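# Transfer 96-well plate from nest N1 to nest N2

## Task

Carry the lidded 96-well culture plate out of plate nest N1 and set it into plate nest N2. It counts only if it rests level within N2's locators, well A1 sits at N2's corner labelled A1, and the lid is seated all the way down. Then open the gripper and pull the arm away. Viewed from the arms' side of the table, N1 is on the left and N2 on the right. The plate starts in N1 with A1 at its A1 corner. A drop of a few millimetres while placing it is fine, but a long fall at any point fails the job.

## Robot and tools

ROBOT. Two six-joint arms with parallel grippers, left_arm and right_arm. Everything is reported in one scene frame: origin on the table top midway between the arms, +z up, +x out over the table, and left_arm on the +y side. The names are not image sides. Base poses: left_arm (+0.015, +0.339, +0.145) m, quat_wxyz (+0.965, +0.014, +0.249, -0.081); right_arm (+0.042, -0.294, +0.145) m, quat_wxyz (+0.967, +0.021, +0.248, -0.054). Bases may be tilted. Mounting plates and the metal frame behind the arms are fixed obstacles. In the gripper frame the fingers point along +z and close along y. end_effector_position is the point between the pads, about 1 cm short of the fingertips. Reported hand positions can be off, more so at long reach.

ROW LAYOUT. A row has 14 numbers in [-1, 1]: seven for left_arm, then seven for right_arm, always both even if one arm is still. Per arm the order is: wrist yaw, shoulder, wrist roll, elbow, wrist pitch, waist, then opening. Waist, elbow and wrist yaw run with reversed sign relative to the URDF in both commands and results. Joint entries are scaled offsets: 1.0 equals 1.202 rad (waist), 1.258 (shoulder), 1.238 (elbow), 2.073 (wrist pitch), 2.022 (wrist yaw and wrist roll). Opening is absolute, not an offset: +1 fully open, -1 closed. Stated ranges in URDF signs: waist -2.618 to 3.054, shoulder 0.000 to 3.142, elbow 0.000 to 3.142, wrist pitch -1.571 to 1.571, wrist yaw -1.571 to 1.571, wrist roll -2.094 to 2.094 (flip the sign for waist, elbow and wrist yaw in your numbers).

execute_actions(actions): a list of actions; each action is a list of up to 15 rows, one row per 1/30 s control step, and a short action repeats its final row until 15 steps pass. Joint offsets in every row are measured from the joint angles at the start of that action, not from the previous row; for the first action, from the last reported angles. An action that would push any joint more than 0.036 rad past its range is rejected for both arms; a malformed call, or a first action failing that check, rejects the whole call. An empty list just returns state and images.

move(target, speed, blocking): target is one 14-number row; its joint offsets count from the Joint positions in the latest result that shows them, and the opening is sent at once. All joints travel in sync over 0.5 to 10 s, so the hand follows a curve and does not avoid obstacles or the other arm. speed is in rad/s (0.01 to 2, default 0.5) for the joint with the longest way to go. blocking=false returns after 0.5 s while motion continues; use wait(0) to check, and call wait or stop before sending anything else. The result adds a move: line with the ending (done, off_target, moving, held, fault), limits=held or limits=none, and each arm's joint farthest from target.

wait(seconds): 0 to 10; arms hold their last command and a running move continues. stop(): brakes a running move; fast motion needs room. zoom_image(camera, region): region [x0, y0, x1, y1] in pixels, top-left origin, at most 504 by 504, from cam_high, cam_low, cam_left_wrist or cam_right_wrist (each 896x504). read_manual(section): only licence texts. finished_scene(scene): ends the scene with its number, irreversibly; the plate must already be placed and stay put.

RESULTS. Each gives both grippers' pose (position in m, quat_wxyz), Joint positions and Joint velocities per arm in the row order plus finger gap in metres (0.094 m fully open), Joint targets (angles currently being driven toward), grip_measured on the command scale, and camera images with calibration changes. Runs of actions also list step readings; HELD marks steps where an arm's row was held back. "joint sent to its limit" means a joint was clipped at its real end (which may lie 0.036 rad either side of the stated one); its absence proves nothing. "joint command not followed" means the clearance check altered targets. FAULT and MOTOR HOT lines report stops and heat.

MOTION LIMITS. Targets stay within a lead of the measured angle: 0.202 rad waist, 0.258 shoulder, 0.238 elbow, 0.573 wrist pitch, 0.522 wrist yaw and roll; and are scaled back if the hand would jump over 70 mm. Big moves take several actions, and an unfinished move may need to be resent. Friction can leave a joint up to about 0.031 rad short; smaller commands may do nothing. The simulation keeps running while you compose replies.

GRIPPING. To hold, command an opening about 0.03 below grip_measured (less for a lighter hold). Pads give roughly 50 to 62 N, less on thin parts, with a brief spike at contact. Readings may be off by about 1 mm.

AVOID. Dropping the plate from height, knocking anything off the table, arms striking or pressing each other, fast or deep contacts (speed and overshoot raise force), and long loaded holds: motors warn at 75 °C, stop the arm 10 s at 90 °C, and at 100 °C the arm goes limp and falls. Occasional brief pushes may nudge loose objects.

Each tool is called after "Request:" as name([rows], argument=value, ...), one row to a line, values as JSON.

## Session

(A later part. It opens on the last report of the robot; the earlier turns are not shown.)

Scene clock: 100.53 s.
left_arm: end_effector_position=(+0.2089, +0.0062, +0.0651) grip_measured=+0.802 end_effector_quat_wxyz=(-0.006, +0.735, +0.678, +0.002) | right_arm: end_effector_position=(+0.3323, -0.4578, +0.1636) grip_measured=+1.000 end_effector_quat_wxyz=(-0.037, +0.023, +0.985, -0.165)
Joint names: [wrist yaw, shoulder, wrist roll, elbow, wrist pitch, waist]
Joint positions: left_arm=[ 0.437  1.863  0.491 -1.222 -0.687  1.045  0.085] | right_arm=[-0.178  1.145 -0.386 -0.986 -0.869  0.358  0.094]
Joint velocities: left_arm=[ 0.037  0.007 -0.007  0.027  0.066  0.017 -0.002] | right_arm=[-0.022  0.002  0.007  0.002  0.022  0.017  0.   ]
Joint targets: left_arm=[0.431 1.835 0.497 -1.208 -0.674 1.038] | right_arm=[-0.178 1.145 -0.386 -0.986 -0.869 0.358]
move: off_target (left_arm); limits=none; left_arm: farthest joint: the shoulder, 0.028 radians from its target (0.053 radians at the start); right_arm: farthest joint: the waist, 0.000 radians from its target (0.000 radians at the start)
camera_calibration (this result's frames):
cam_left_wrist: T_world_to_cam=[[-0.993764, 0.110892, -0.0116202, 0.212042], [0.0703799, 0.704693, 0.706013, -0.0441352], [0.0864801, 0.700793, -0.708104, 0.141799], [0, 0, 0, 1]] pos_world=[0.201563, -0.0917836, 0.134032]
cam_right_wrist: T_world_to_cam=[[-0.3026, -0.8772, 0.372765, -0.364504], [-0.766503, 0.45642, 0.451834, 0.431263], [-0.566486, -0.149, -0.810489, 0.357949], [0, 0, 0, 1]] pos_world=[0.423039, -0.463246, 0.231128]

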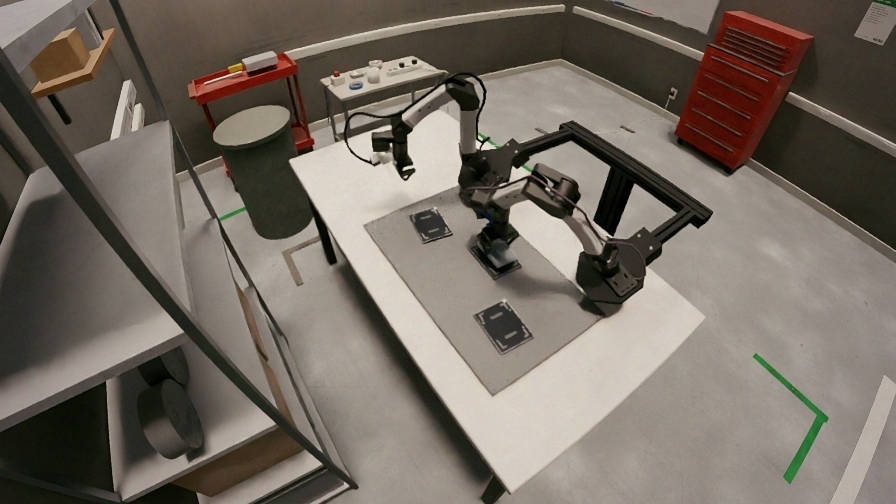

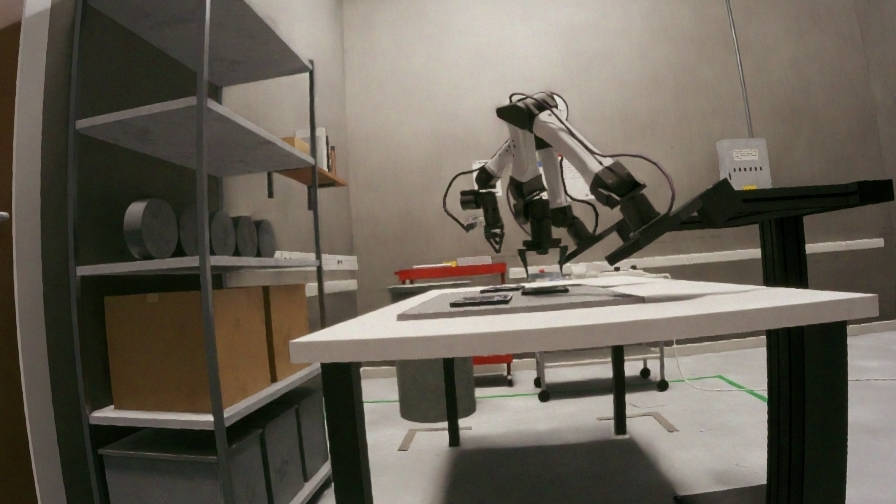

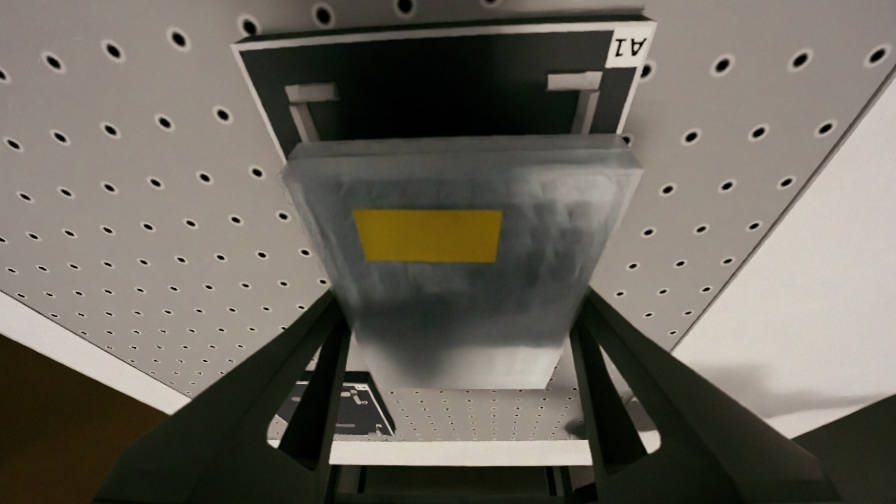

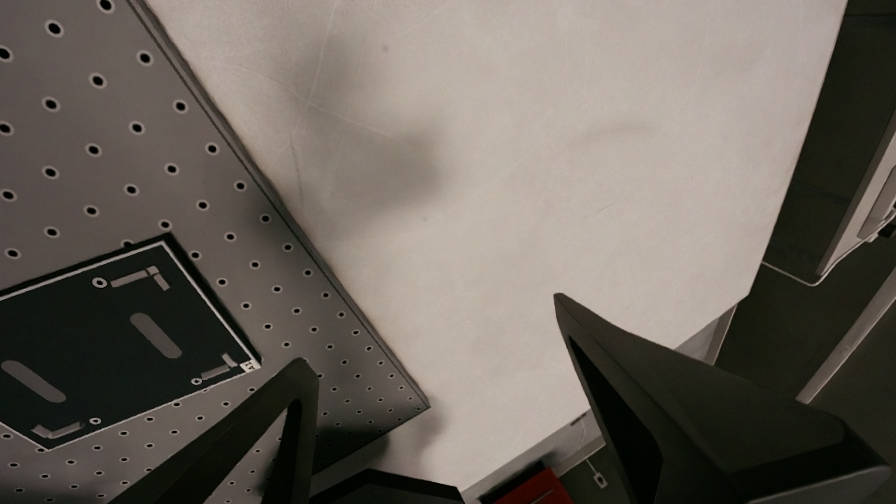

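Request:
move(target=[-0.005,0.034,0.015,0.03,0.042,-0.028,0.77,0,0,0,0,0,0,1], speed=0.05)

Scene clock: 111.20 s.
left_arm: end_effector_position=(+0.2130, +0.0040, +0.0485) grip_measured=+0.802 end_effector_quat_wxyz=(+0.000, +0.732, +0.681, +0.001) | right_arm: end_effector_position=(+0.3323, -0.4578, +0.1636) grip_measured=+1.000 end_effector_quat_wxyz=(-0.037, +0.023, +0.985, -0.165)
Joint names: [wrist yaw, shoulder, wrist roll, elbow, wrist pitch, waist]
Joint positions: left_arm=[ 0.433  1.895  0.516 -1.207 -0.613  1.018  0.085] | right_arm=[-0.178  1.145 -0.386 -0.986 -0.869  0.358  0.094]
Joint velocities: left_arm=[ 0.11  -0.012 -0.007  0.007 -0.051  0.007  0.001] | right_arm=[ 0.007  0.012 -0.007 -0.002 -0.022  0.007  0.   ]
Joint targets: left_arm=[0.427 1.905 0.522 -1.185 -0.600 1.011] | right_arm=[-0.178 1.145 -0.386 -0.986 -0.869 0.358]
move: off_target (left_arm); limits=none; left_arm: farthest joint: the elbow, 0.022 radians from its target (0.037 radians at the start); right_arm: farthest joint: the waist, 0.000 radians from its target (0.000 radians at the start)
camera_calibration (this result's frames):
cam_left_wrist: T_world_to_cam=[[-0.994621, 0.101573, -0.0203145, 0.216823], [0.0585096, 0.712735, 0.698989, -0.0282943], [0.085477, 0.69404, -0.714844, 0.131773], [0, 0, 0, 1]] pos_world=[0.206049, -0.0933129, 0.118379]
cam_right_wrist: T_world_to_cam=[[-0.3026, -0.8772, 0.372765, -0.364504], [-0.766503, 0.45642, 0.451834, 0.431263], [-0.566486, -0.149, -0.810489, 0.357949], [0, 0, 0, 1]] pos_world=[0.423039, -0.463246, 0.231128]

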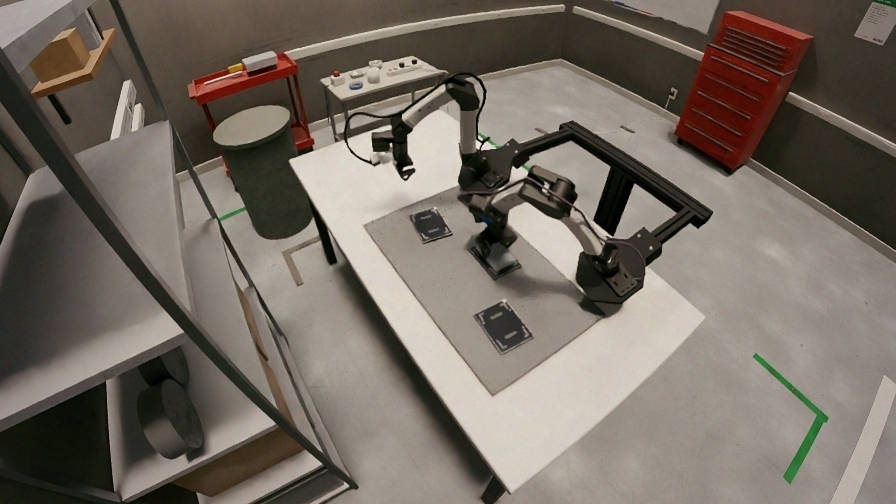

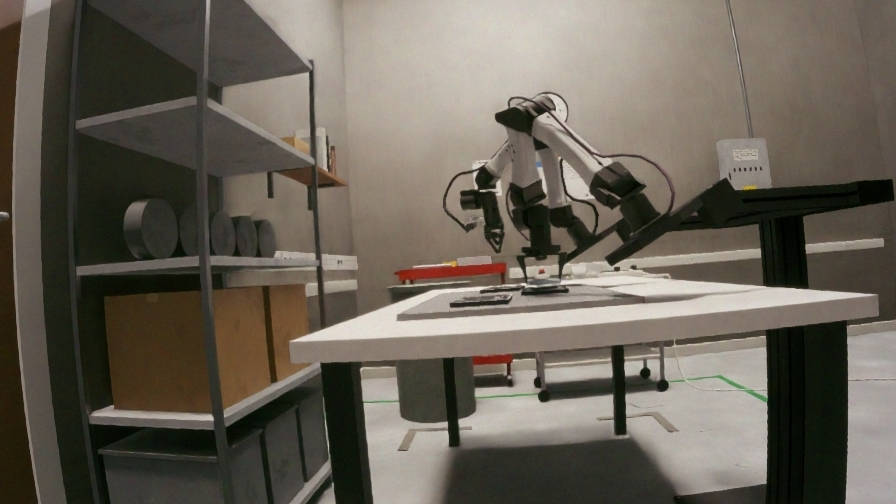

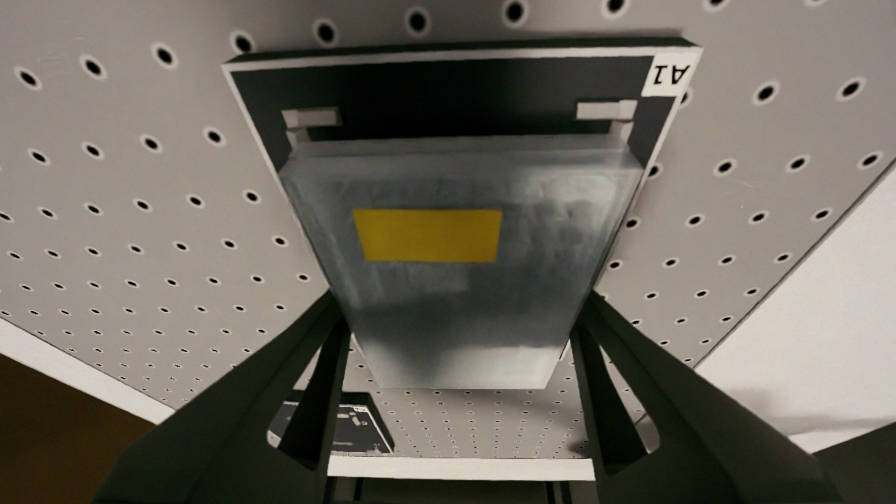

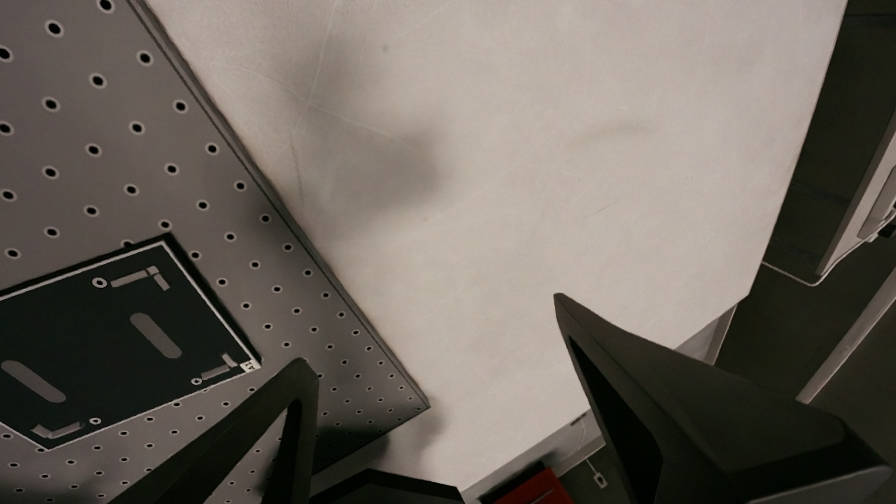

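Request:
move(target=[-0.004,0.017,0.006,0.022,0.016,-0.004,0.77,0,0,0,0,0,0,1], speed=0.02)

Scene clock: 119.33 s.
left_arm: end_effector_position=(+0.2113, +0.0035, +0.0443) grip_measured=+0.802 end_effector_quat_wxyz=(+0.002, +0.734, +0.680, +0.000) | right_arm: end_effector_position=(+0.3323, -0.4578, +0.1636) grip_measured=+1.000 end_effector_quat_wxyz=(-0.037, +0.023, +0.985, -0.165)
Joint names: [wrist yaw, shoulder, wrist roll, elbow, wrist pitch, waist]
Joint positions: left_arm=[ 0.433  1.903  0.523 -1.197 -0.591  1.018  0.085] | right_arm=[-0.178  1.145 -0.386 -0.986 -0.869  0.358  0.094]
Joint velocities: left_arm=[ 0.007 -0.002 -0.066  0.012 -0.022  0.017 -0.   ] | right_arm=[ 0.037 -0.017 -0.081  0.007 -0.022  0.027  0.   ]
Joint targets: left_arm=[0.424 1.917 0.528 -1.180 -0.580 1.014] | right_arm=[-0.178 1.145 -0.386 -0.986 -0.869 0.358]
move: done; limits=none; left_arm: farthest joint: the elbow, 0.017 radians from its target (0.027 radians at the start); right_arm: farthest joint: the waist, 0.000 radians from its target (0.000 radians at the start)
camera_calibration (this result's frames):
cam_left_wrist: T_world_to_cam=[[-0.994081, 0.106258, -0.0226404, 0.215091], [0.0605118, 0.714598, 0.696913, -0.0252745], [0.0902315, 0.691418, -0.716798, 0.128311], [0, 0, 0, 1]] pos_world=[0.203769, -0.0935102, 0.114457]
cam_right_wrist: T_world_to_cam=[[-0.3026, -0.8772, 0.372765, -0.364504], [-0.766503, 0.45642, 0.451834, 0.431263], [-0.566486, -0.149, -0.810489, 0.357949], [0, 0, 0, 1]] pos_world=[0.423039, -0.463246, 0.231128]

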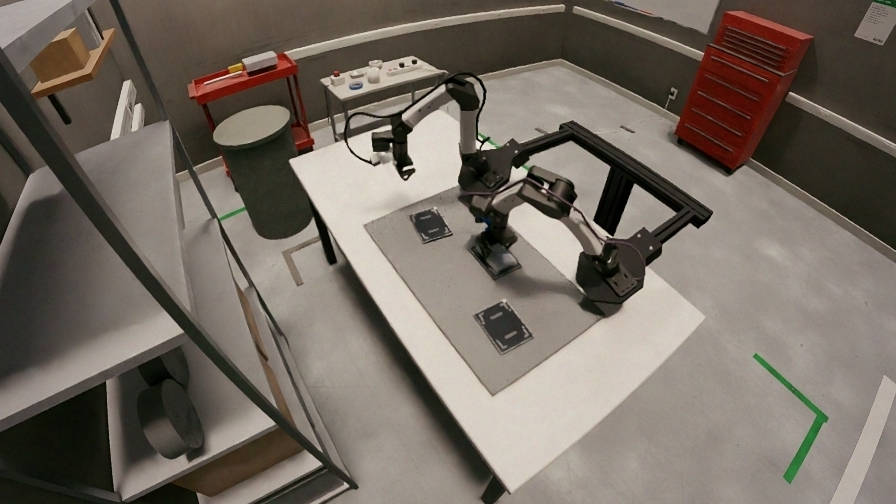

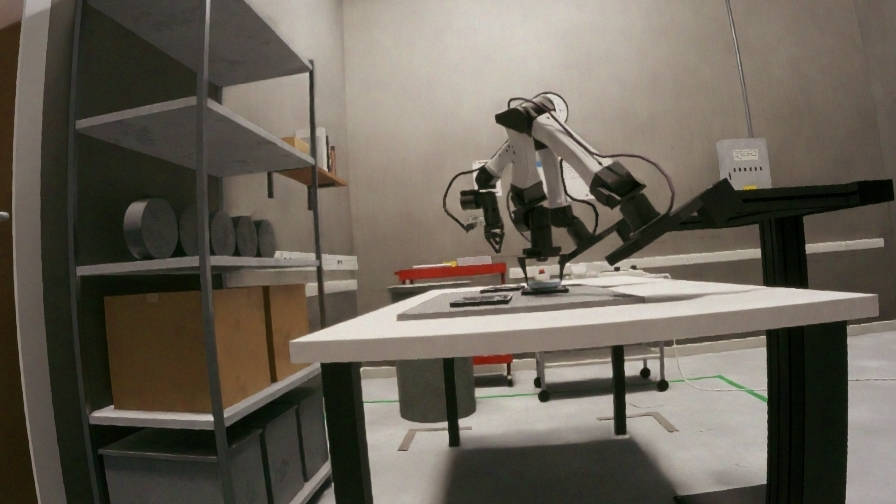

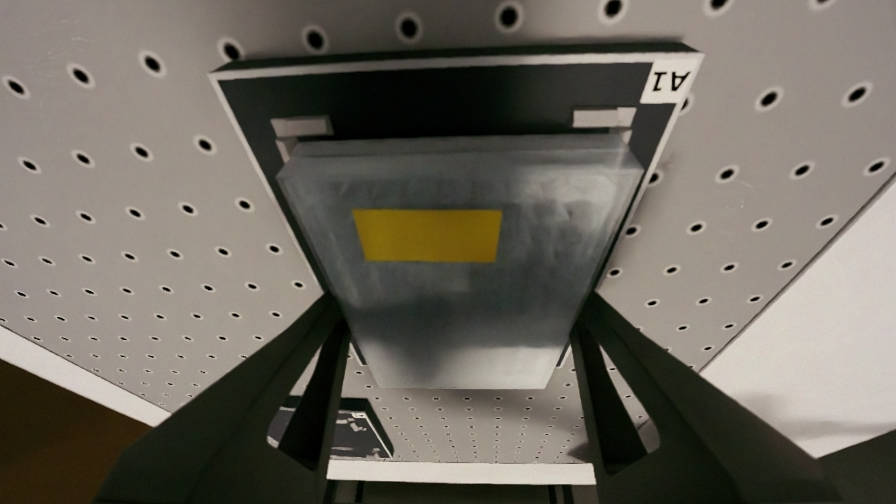

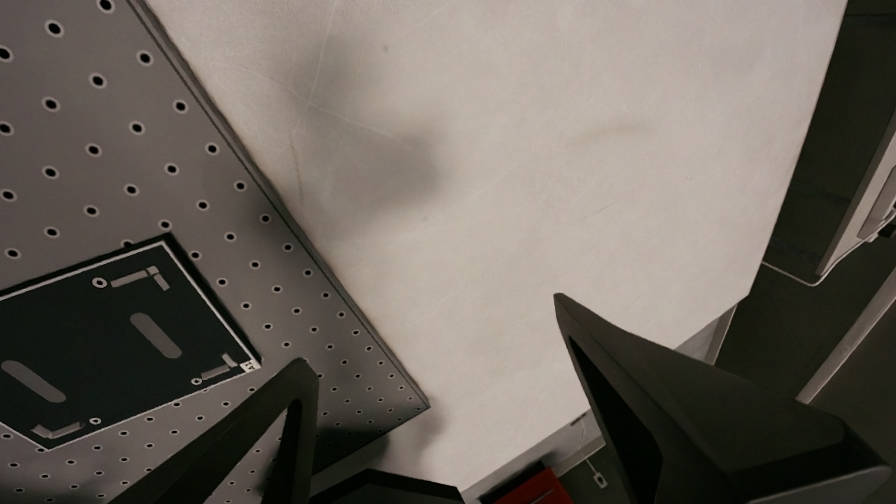

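Request:
move(target=[-0.004,0.019,0.005,0.018,0.014,-0.011,0.77,0,0,0,0,0,0,1], speed=0.02)

Scene clock: 123.50 s.
left_arm: end_effector_position=(+0.2127, +0.0029, +0.0412) grip_measured=+0.802 end_effector_quat_wxyz=(+0.004, +0.733, +0.680, +0.000) | right_arm: end_effector_position=(+0.3323, -0.4578, +0.1636) grip_measured=+1.000 end_effector_quat_wxyz=(-0.037, +0.023, +0.985, -0.165)
Joint names: [wrist yaw, shoulder, wrist roll, elbow, wrist pitch, waist]
Joint positions: left_arm=[ 0.432  1.911  0.528 -1.197 -0.578  1.012  0.085] | right_arm=[-0.178  1.145 -0.386 -0.986 -0.869  0.358  0.094]
Joint velocities: left_arm=[ 0.007 -0.002 -0.051  0.027  0.037 -0.007 -0.001] | right_arm=[ 0.022 -0.002  0.022 -0.002 -0.022  0.002  0.   ]
Joint targets: left_arm=[0.425 1.927 0.533 -1.175 -0.562 1.005] | right_arm=[-0.178 1.145 -0.386 -0.986 -0.869 0.358]
move: off_target (left_arm); limits=none; left_arm: farthest joint: the elbow, 0.022 radians from its target (0.022 radians at the start); right_arm: farthest joint: the waist, 0.000 radians from its target (0.000 radians at the start)
camera_calibration (this result's frames):
cam_left_wrist: T_world_to_cam=[[-0.994237, 0.104329, -0.0246507, 0.216569], [0.0578923, 0.716067, 0.695626, -0.0221637], [0.0902254, 0.690191, -0.717981, 0.126496], [0, 0, 0, 1]] pos_world=[0.205191, -0.0940304, 0.111578]
cam_right_wrist: T_world_to_cam=[[-0.3026, -0.8772, 0.372765, -0.364504], [-0.766503, 0.45642, 0.451834, 0.431263], [-0.566486, -0.149, -0.810489, 0.357949], [0, 0, 0, 1]] pos_world=[0.423039, -0.463246, 0.231128]

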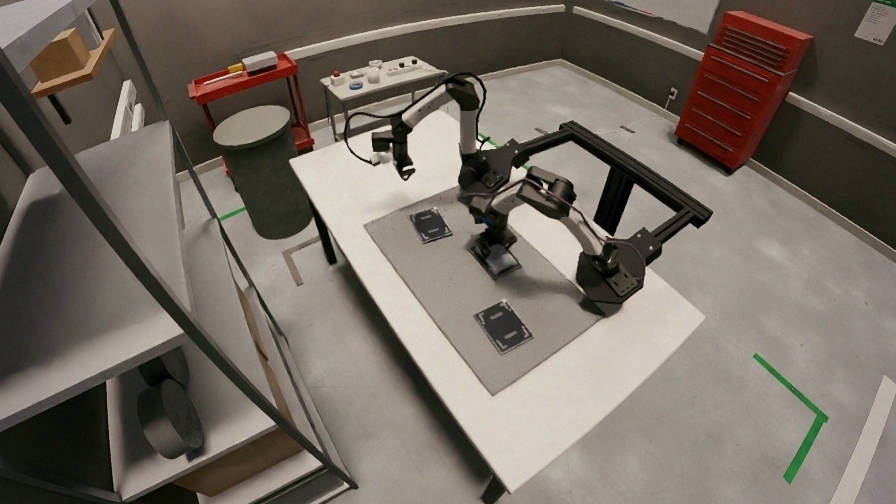

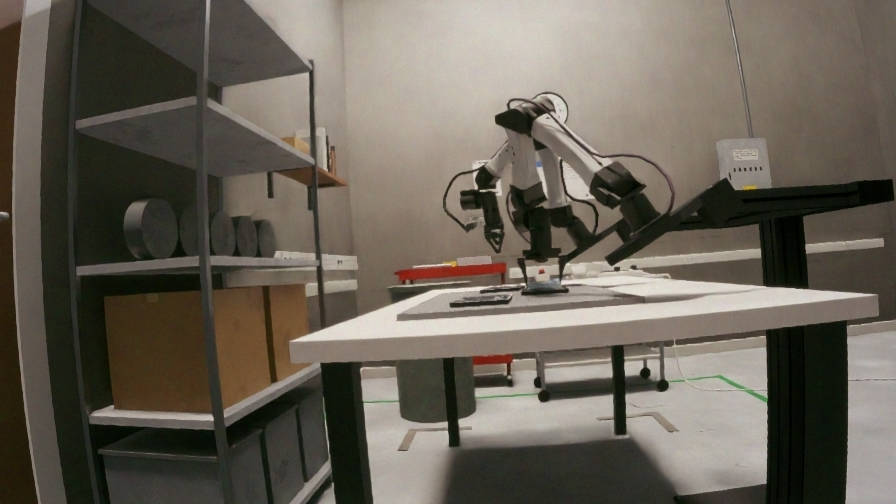

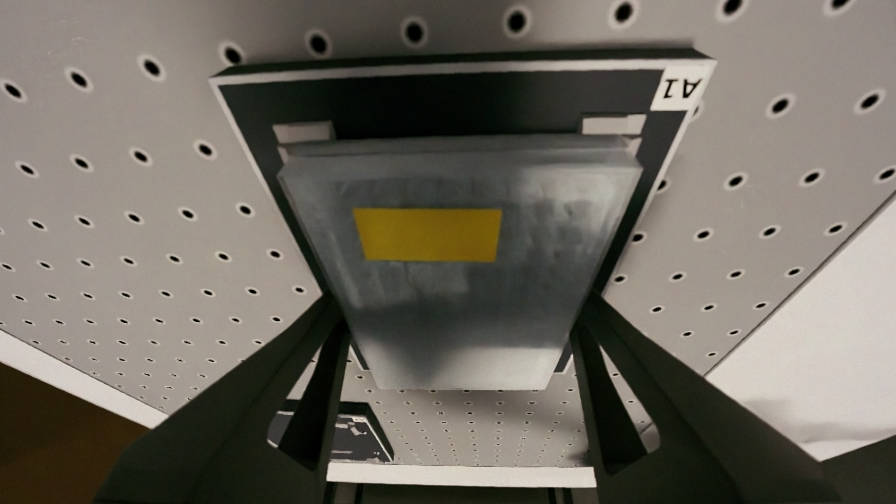

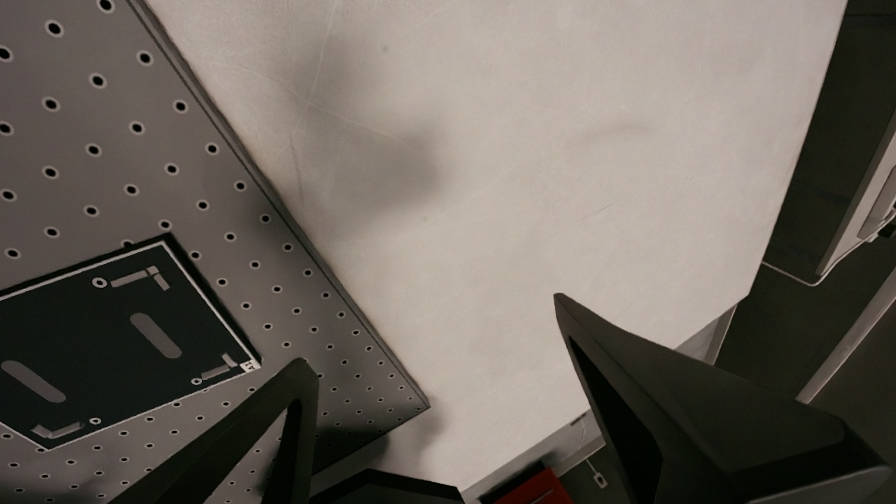

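Matches closely. Press down slightly more.

Request:
move(target=[-0.004,0.022,0.002,0.018,0.01,-0.005,0.77,0,0,0,0,0,0,1], speed=0.02)

Scene clock: 131.70 s.
left_arm: end_effector_position=(+0.2125, +0.0030, +0.0408) grip_measured=+0.802 end_effector_quat_wxyz=(+0.003, +0.733, +0.680, +0.001) | right_arm: end_effector_position=(+0.3323, -0.4578, +0.1636) grip_measured=+1.000 end_effector_quat_wxyz=(-0.037, +0.023, +0.985, -0.165)
Joint names: [wrist yaw, shoulder, wrist roll, elbow, wrist pitch, waist]
Joint positions: left_arm=[ 0.432  1.912  0.528 -1.197 -0.578  1.012  0.085] | right_arm=[-0.178  1.145 -0.386 -0.986 -0.869  0.358  0.094]
Joint velocities: left_arm=[ 0.037 -0.012  0.007 -0.012  0.022  0.012 -0.   ] | right_arm=[-0.037  0.002 -0.022 -0.007 -0.022  0.007  0.   ]
Joint targets: left_arm=[0.424 1.938 0.533 -1.175 -0.558 1.006] | right_arm=[-0.178 1.145 -0.386 -0.986 -0.869 0.358]
move: off_target (left_arm); limits=none; left_arm: farthest joint: the shoulder, 0.027 radians from its target (0.028 radians at the start); right_arm: farthest joint: the waist, 0.000 radians from its target (0.000 radians at the start)
camera_calibration (this result's frames):
cam_left_wrist: T_world_to_cam=[[-0.994199, 0.104825, -0.024102, 0.21628], [0.0585488, 0.715388, 0.69627, -0.0221549], [0.090229, 0.69082, -0.717375, 0.126155], [0, 0, 0, 1]] pos_world=[0.204939, -0.0939723, 0.111139]
cam_right_wrist: T_world_to_cam=[[-0.3026, -0.8772, 0.372765, -0.364504], [-0.766503, 0.45642, 0.451834, 0.431263], [-0.566486, -0.149, -0.810489, 0.357949], [0, 0, 0, 1]] pos_world=[0.423039, -0.463246, 0.231128]

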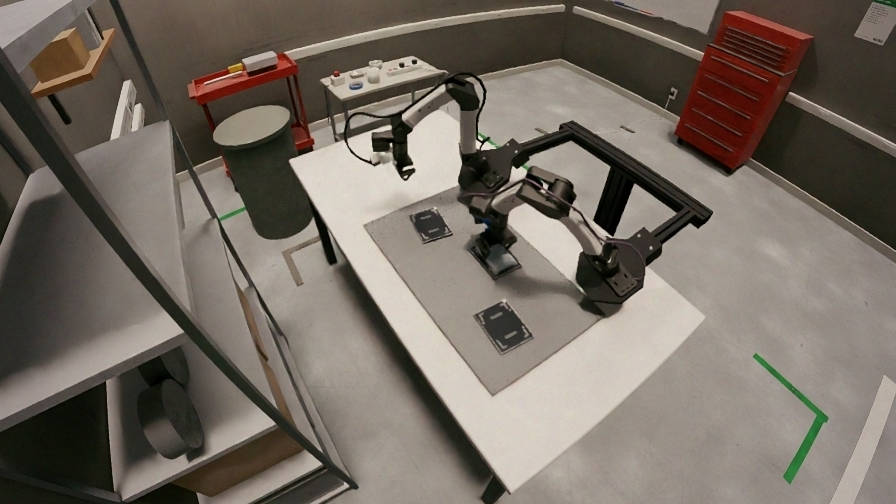

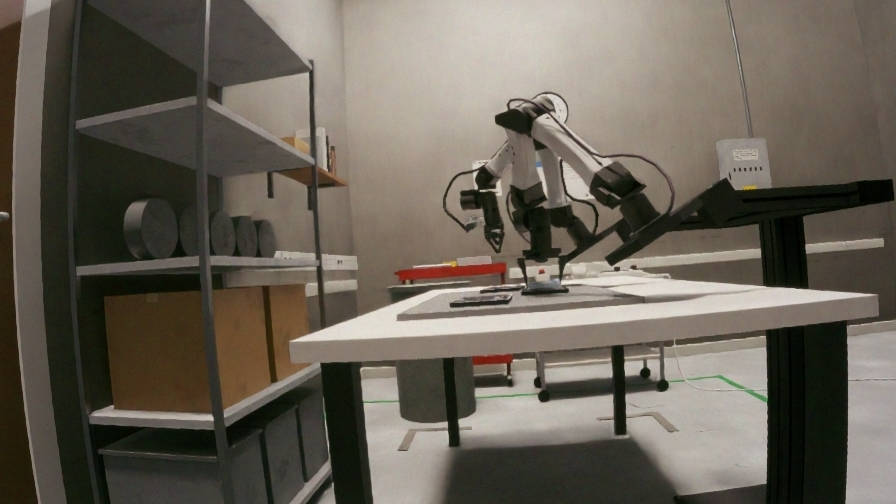

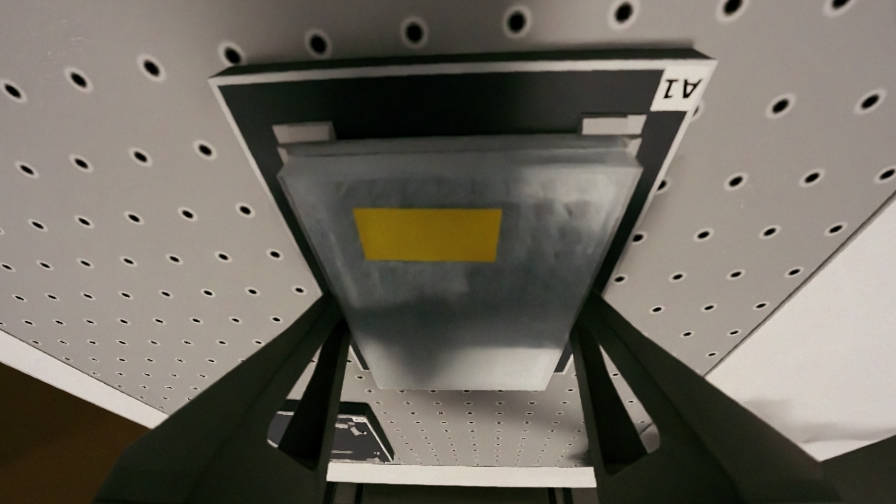

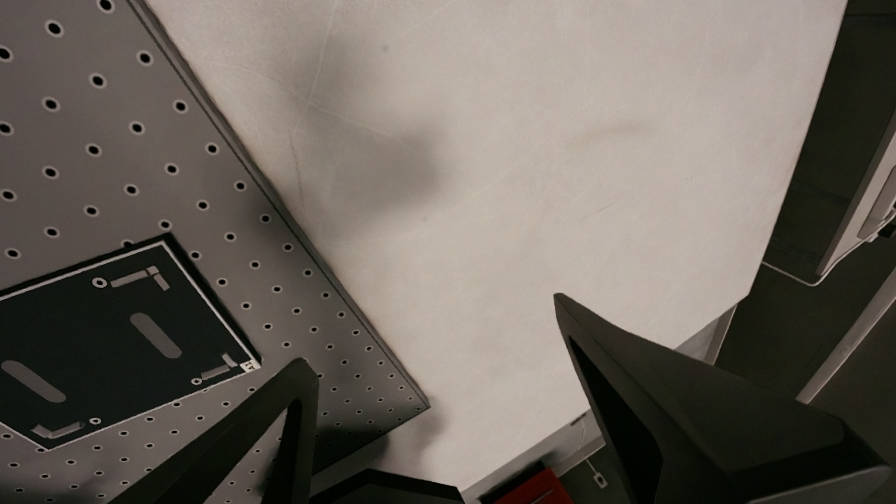

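Request:
execute_actions([
  [[0,0,0,0,0,0,0.9,0,0,0,0,0,0,1]],
  [[0,0,0,0,0,0,1,0,0,0,0,0,0,1]],
  [[0,-0.012,0,-0.012,-0.004,0.004,1,0,0,0,0,0,0,1]],
])

Request:
move(target=[0.003,-0.048,-0.012,-0.037,-0.043,0.024,1,0,0,0,0,0,0,1], speed=0.04)

Scene clock: 138.37 s.
left_arm: end_effector_position=(+0.2125, +0.0031, +0.0408) grip_measured=+1.000 end_effector_quat_wxyz=(+0.003, +0.733, +0.680, +0.001) | right_arm: end_effector_position=(+0.3323, -0.4578, +0.1636) grip_measured=+1.000 end_effector_quat_wxyz=(-0.037, +0.023, +0.985, -0.165)
Joint names: [wrist yaw, shoulder, wrist roll, elbow, wrist pitch, waist]
Joint positions: left_arm=[ 0.433  1.912  0.528 -1.197 -0.579  1.012  0.094] | right_arm=[-0.178  1.145 -0.386 -0.986 -0.869  0.358  0.094]
Joint velocities: left_arm=[ 0.066 -0.002  0.037  0.017 -0.037  0.002  0.   ] | right_arm=[-0.037  0.007  0.051 -0.007  0.007 -0.007  0.   ]
Joint targets: left_arm=[0.433 1.897 0.528 -1.212 -0.587 1.017] | right_arm=[-0.178 1.145 -0.386 -0.986 -0.869 0.358]
Step readings (joint positions; steps 1 to 15: 1st action; 16 to 30: 2nd action; 31 to 45: 3rd action):
0: left_arm=[0.432 1.912 0.528 -1.197 -0.578 1.012] | right_arm=[-0.178 1.145 -0.386 -0.986 -0.869 0.358]
1: left_arm=[0.433 1.912 0.528 -1.197 -0.578 1.012] | right_arm=[-0.178 1.145 -0.386 -0.986 -0.869 0.358]
2: left_arm=[0.433 1.912 0.528 -1.197 -0.578 1.012] | right_arm=[-0.178 1.145 -0.386 -0.986 -0.869 0.358]
4: left_arm=[0.433 1.912 0.528 -1.197 -0.579 1.012] | right_arm=[-0.178 1.145 -0.386 -0.986 -0.869 0.358]
8: left_arm=[0.433 1.912 0.528 -1.197 -0.579 1.012] | right_arm=[-0.178 1.145 -0.386 -0.986 -0.869 0.358]
15: left_arm=[0.433 1.912 0.528 -1.197 -0.579 1.012] | right_arm=[-0.178 1.145 -0.386 -0.986 -0.869 0.358]
16: left_arm=[0.433 1.912 0.528 -1.197 -0.579 1.012] | right_arm=[-0.178 1.145 -0.386 -0.986 -0.869 0.358]
17: left_arm=[0.433 1.912 0.528 -1.197 -0.579 1.012] | right_arm=[-0.178 1.145 -0.386 -0.986 -0.869 0.358]
19: left_arm=[0.433 1.912 0.528 -1.197 -0.579 1.012] | right_arm=[-0.178 1.145 -0.386 -0.986 -0.869 0.358]
23: left_arm=[0.433 1.912 0.528 -1.197 -0.579 1.012] | right_arm=[-0.178 1.145 -0.386 -0.986 -0.869 0.358]
30: left_arm=[0.433 1.912 0.528 -1.197 -0.579 1.012] | right_arm=[-0.178 1.145 -0.386 -0.986 -0.869 0.358]
31: left_arm=[0.433 1.912 0.528 -1.197 -0.579 1.012] | right_arm=[-0.178 1.145 -0.386 -0.986 -0.869 0.358]
32: left_arm=[0.433 1.912 0.528 -1.197 -0.579 1.012] | right_arm=[-0.178 1.145 -0.386 -0.986 -0.869 0.358]
34: left_arm=[0.433 1.912 0.528 -1.197 -0.579 1.012] | right_arm=[-0.178 1.145 -0.386 -0.986 -0.869 0.358]
38: left_arm=[0.433 1.912 0.528 -1.197 -0.579 1.012] | right_arm=[-0.178 1.145 -0.386 -0.986 -0.869 0.358]
45: Joint positions above
camera_calibration (this result's frames):
cam_left_wrist: T_world_to_cam=[[-0.994177, 0.104993, -0.0242425, 0.21629], [0.0585273, 0.715045, 0.696624, -0.0222417], [0.0904748, 0.691149, -0.717026, 0.126011], [0, 0, 0, 1]] pos_world=[0.204931, -0.0938971, 0.11109]
cam_right_wrist: T_world_to_cam=[[-0.3026, -0.8772, 0.372765, -0.364504], [-0.766503, 0.45642, 0.451834, 0.431263], [-0.566486, -0.149, -0.810489, 0.357949], [0, 0, 0, 1]] pos_world=[0.423039, -0.463246, 0.231128]

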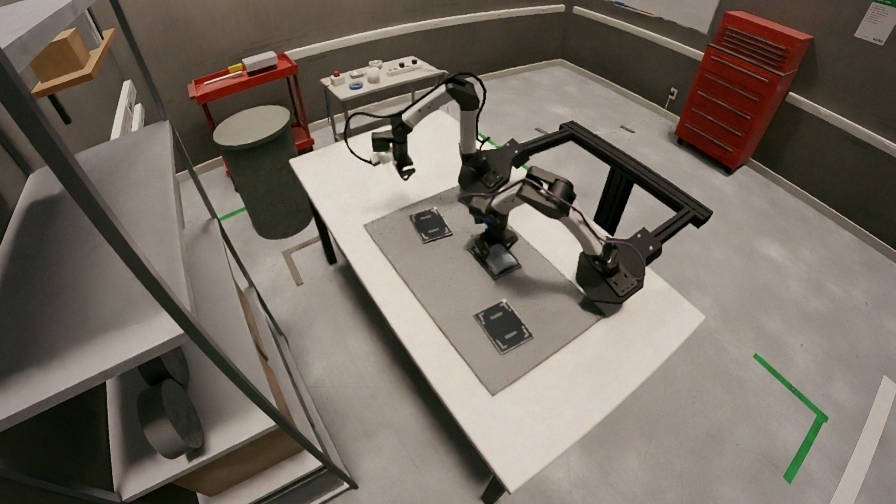

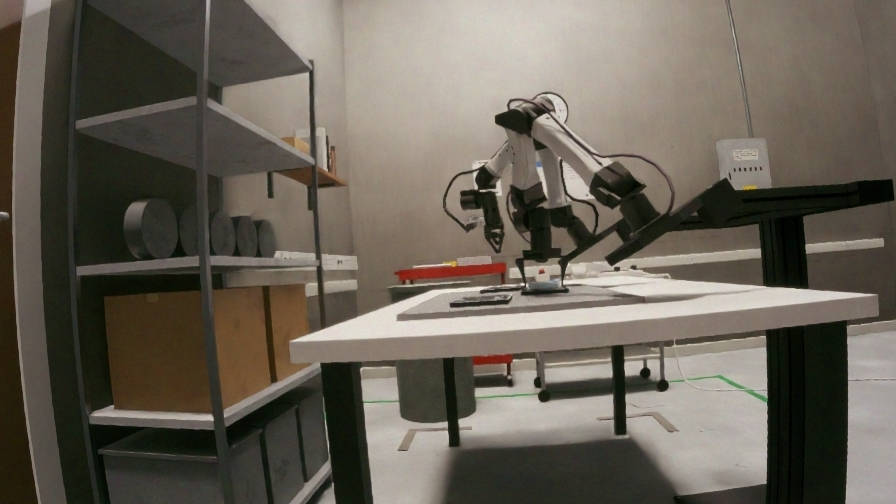

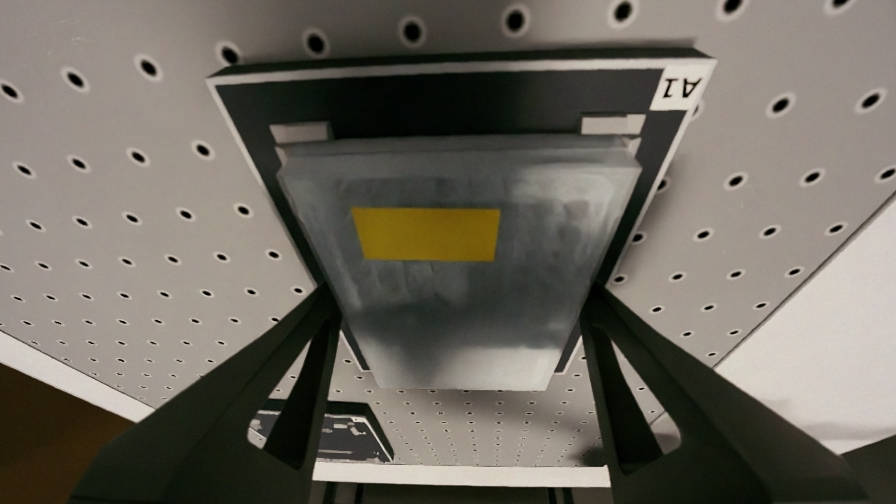

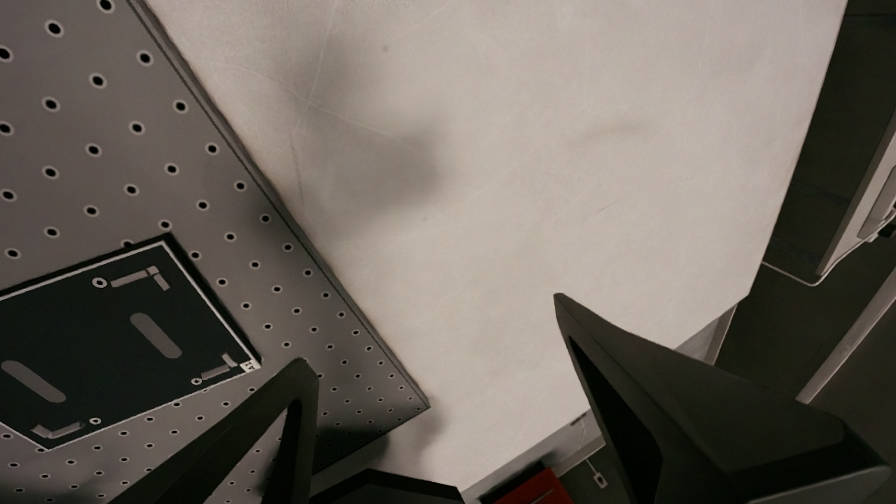

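Scene clock: 141.03 s.
left_arm: end_effector_position=(+0.2137, +0.0038, +0.0585) grip_measured=+1.000 end_effector_quat_wxyz=(-0.001, +0.734, +0.680, -0.000) | right_arm: end_effector_position=(+0.3323, -0.4578, +0.1636) grip_measured=+1.000 end_effector_quat_wxyz=(-0.037, +0.023, +0.985, -0.165)
Joint names: [wrist yaw, shoulder, wrist roll, elbow, wrist pitch, waist]
Joint positions: left_arm=[ 0.433  1.876  0.51  -1.222 -0.655  1.028  0.094] | right_arm=[-0.178  1.145 -0.386 -0.986 -0.869  0.358  0.094]
Joint velocities: left_arm=[-0.007 -0.002 -0.037  0.007 -0.051 -0.022  0.   ] | right_arm=[-0.022 -0.017 -0.037 -0.007 -0.037 -0.002  0.   ]
Joint targets: left_arm=[0.439 1.852 0.504 -1.243 -0.668 1.041] | right_arm=[-0.178 1.145 -0.386 -0.986 -0.869 0.358]
move: off_target (left_arm); limits=none; left_arm: farthest joint: the shoulder, 0.024 radians from its target (0.060 radians at the start); right_arm: farthest joint: the waist, 0.000 radians from its target (0.000 radians at the start)
camera_calibration (this result's frames):
cam_left_wrist: T_world_to_cam=[[-0.994189, 0.106312, -0.0169388, 0.217387], [0.0641835, 0.711684, 0.699561, -0.0364942], [0.0864265, 0.694409, -0.714372, 0.138778], [0, 0, 0, 1]] pos_world=[0.206472, -0.0935071, 0.128351]
cam_right_wrist: T_world_to_cam=[[-0.3026, -0.8772, 0.372765, -0.364504], [-0.766503, 0.45642, 0.451834, 0.431263], [-0.566486, -0.149, -0.810489, 0.357949], [0, 0, 0, 1]] pos_world=[0.423039, -0.463246, 0.231128]

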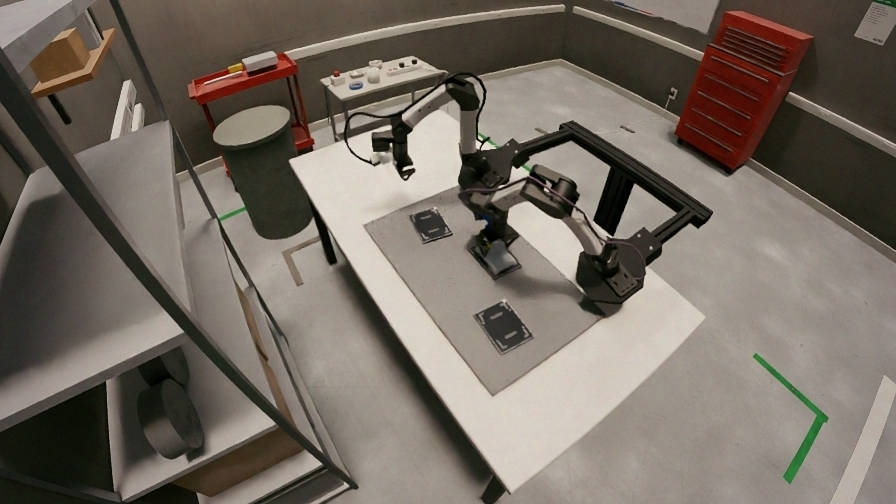

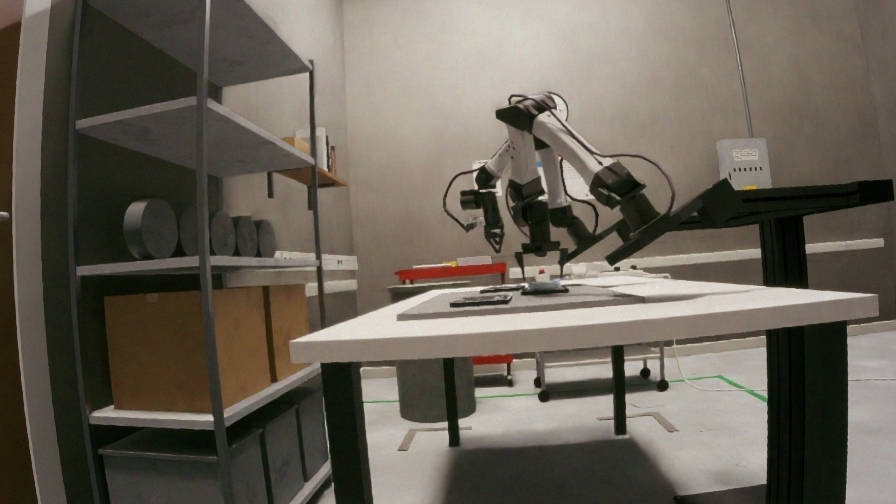

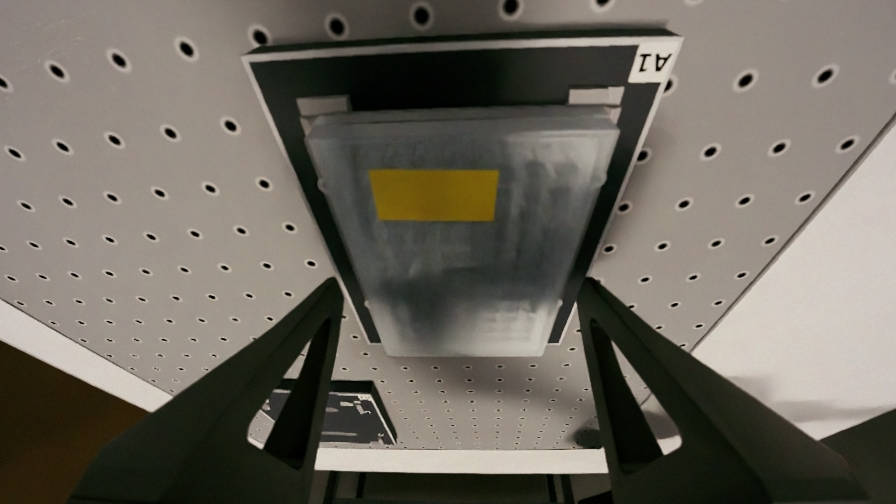

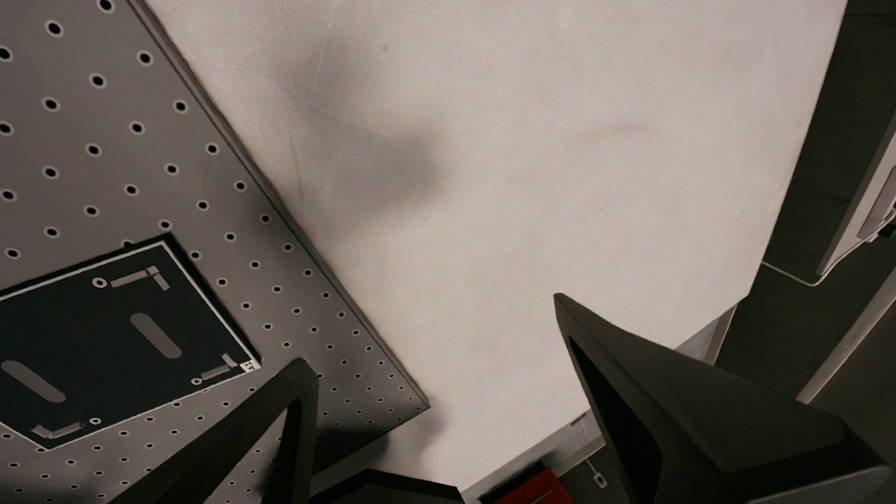

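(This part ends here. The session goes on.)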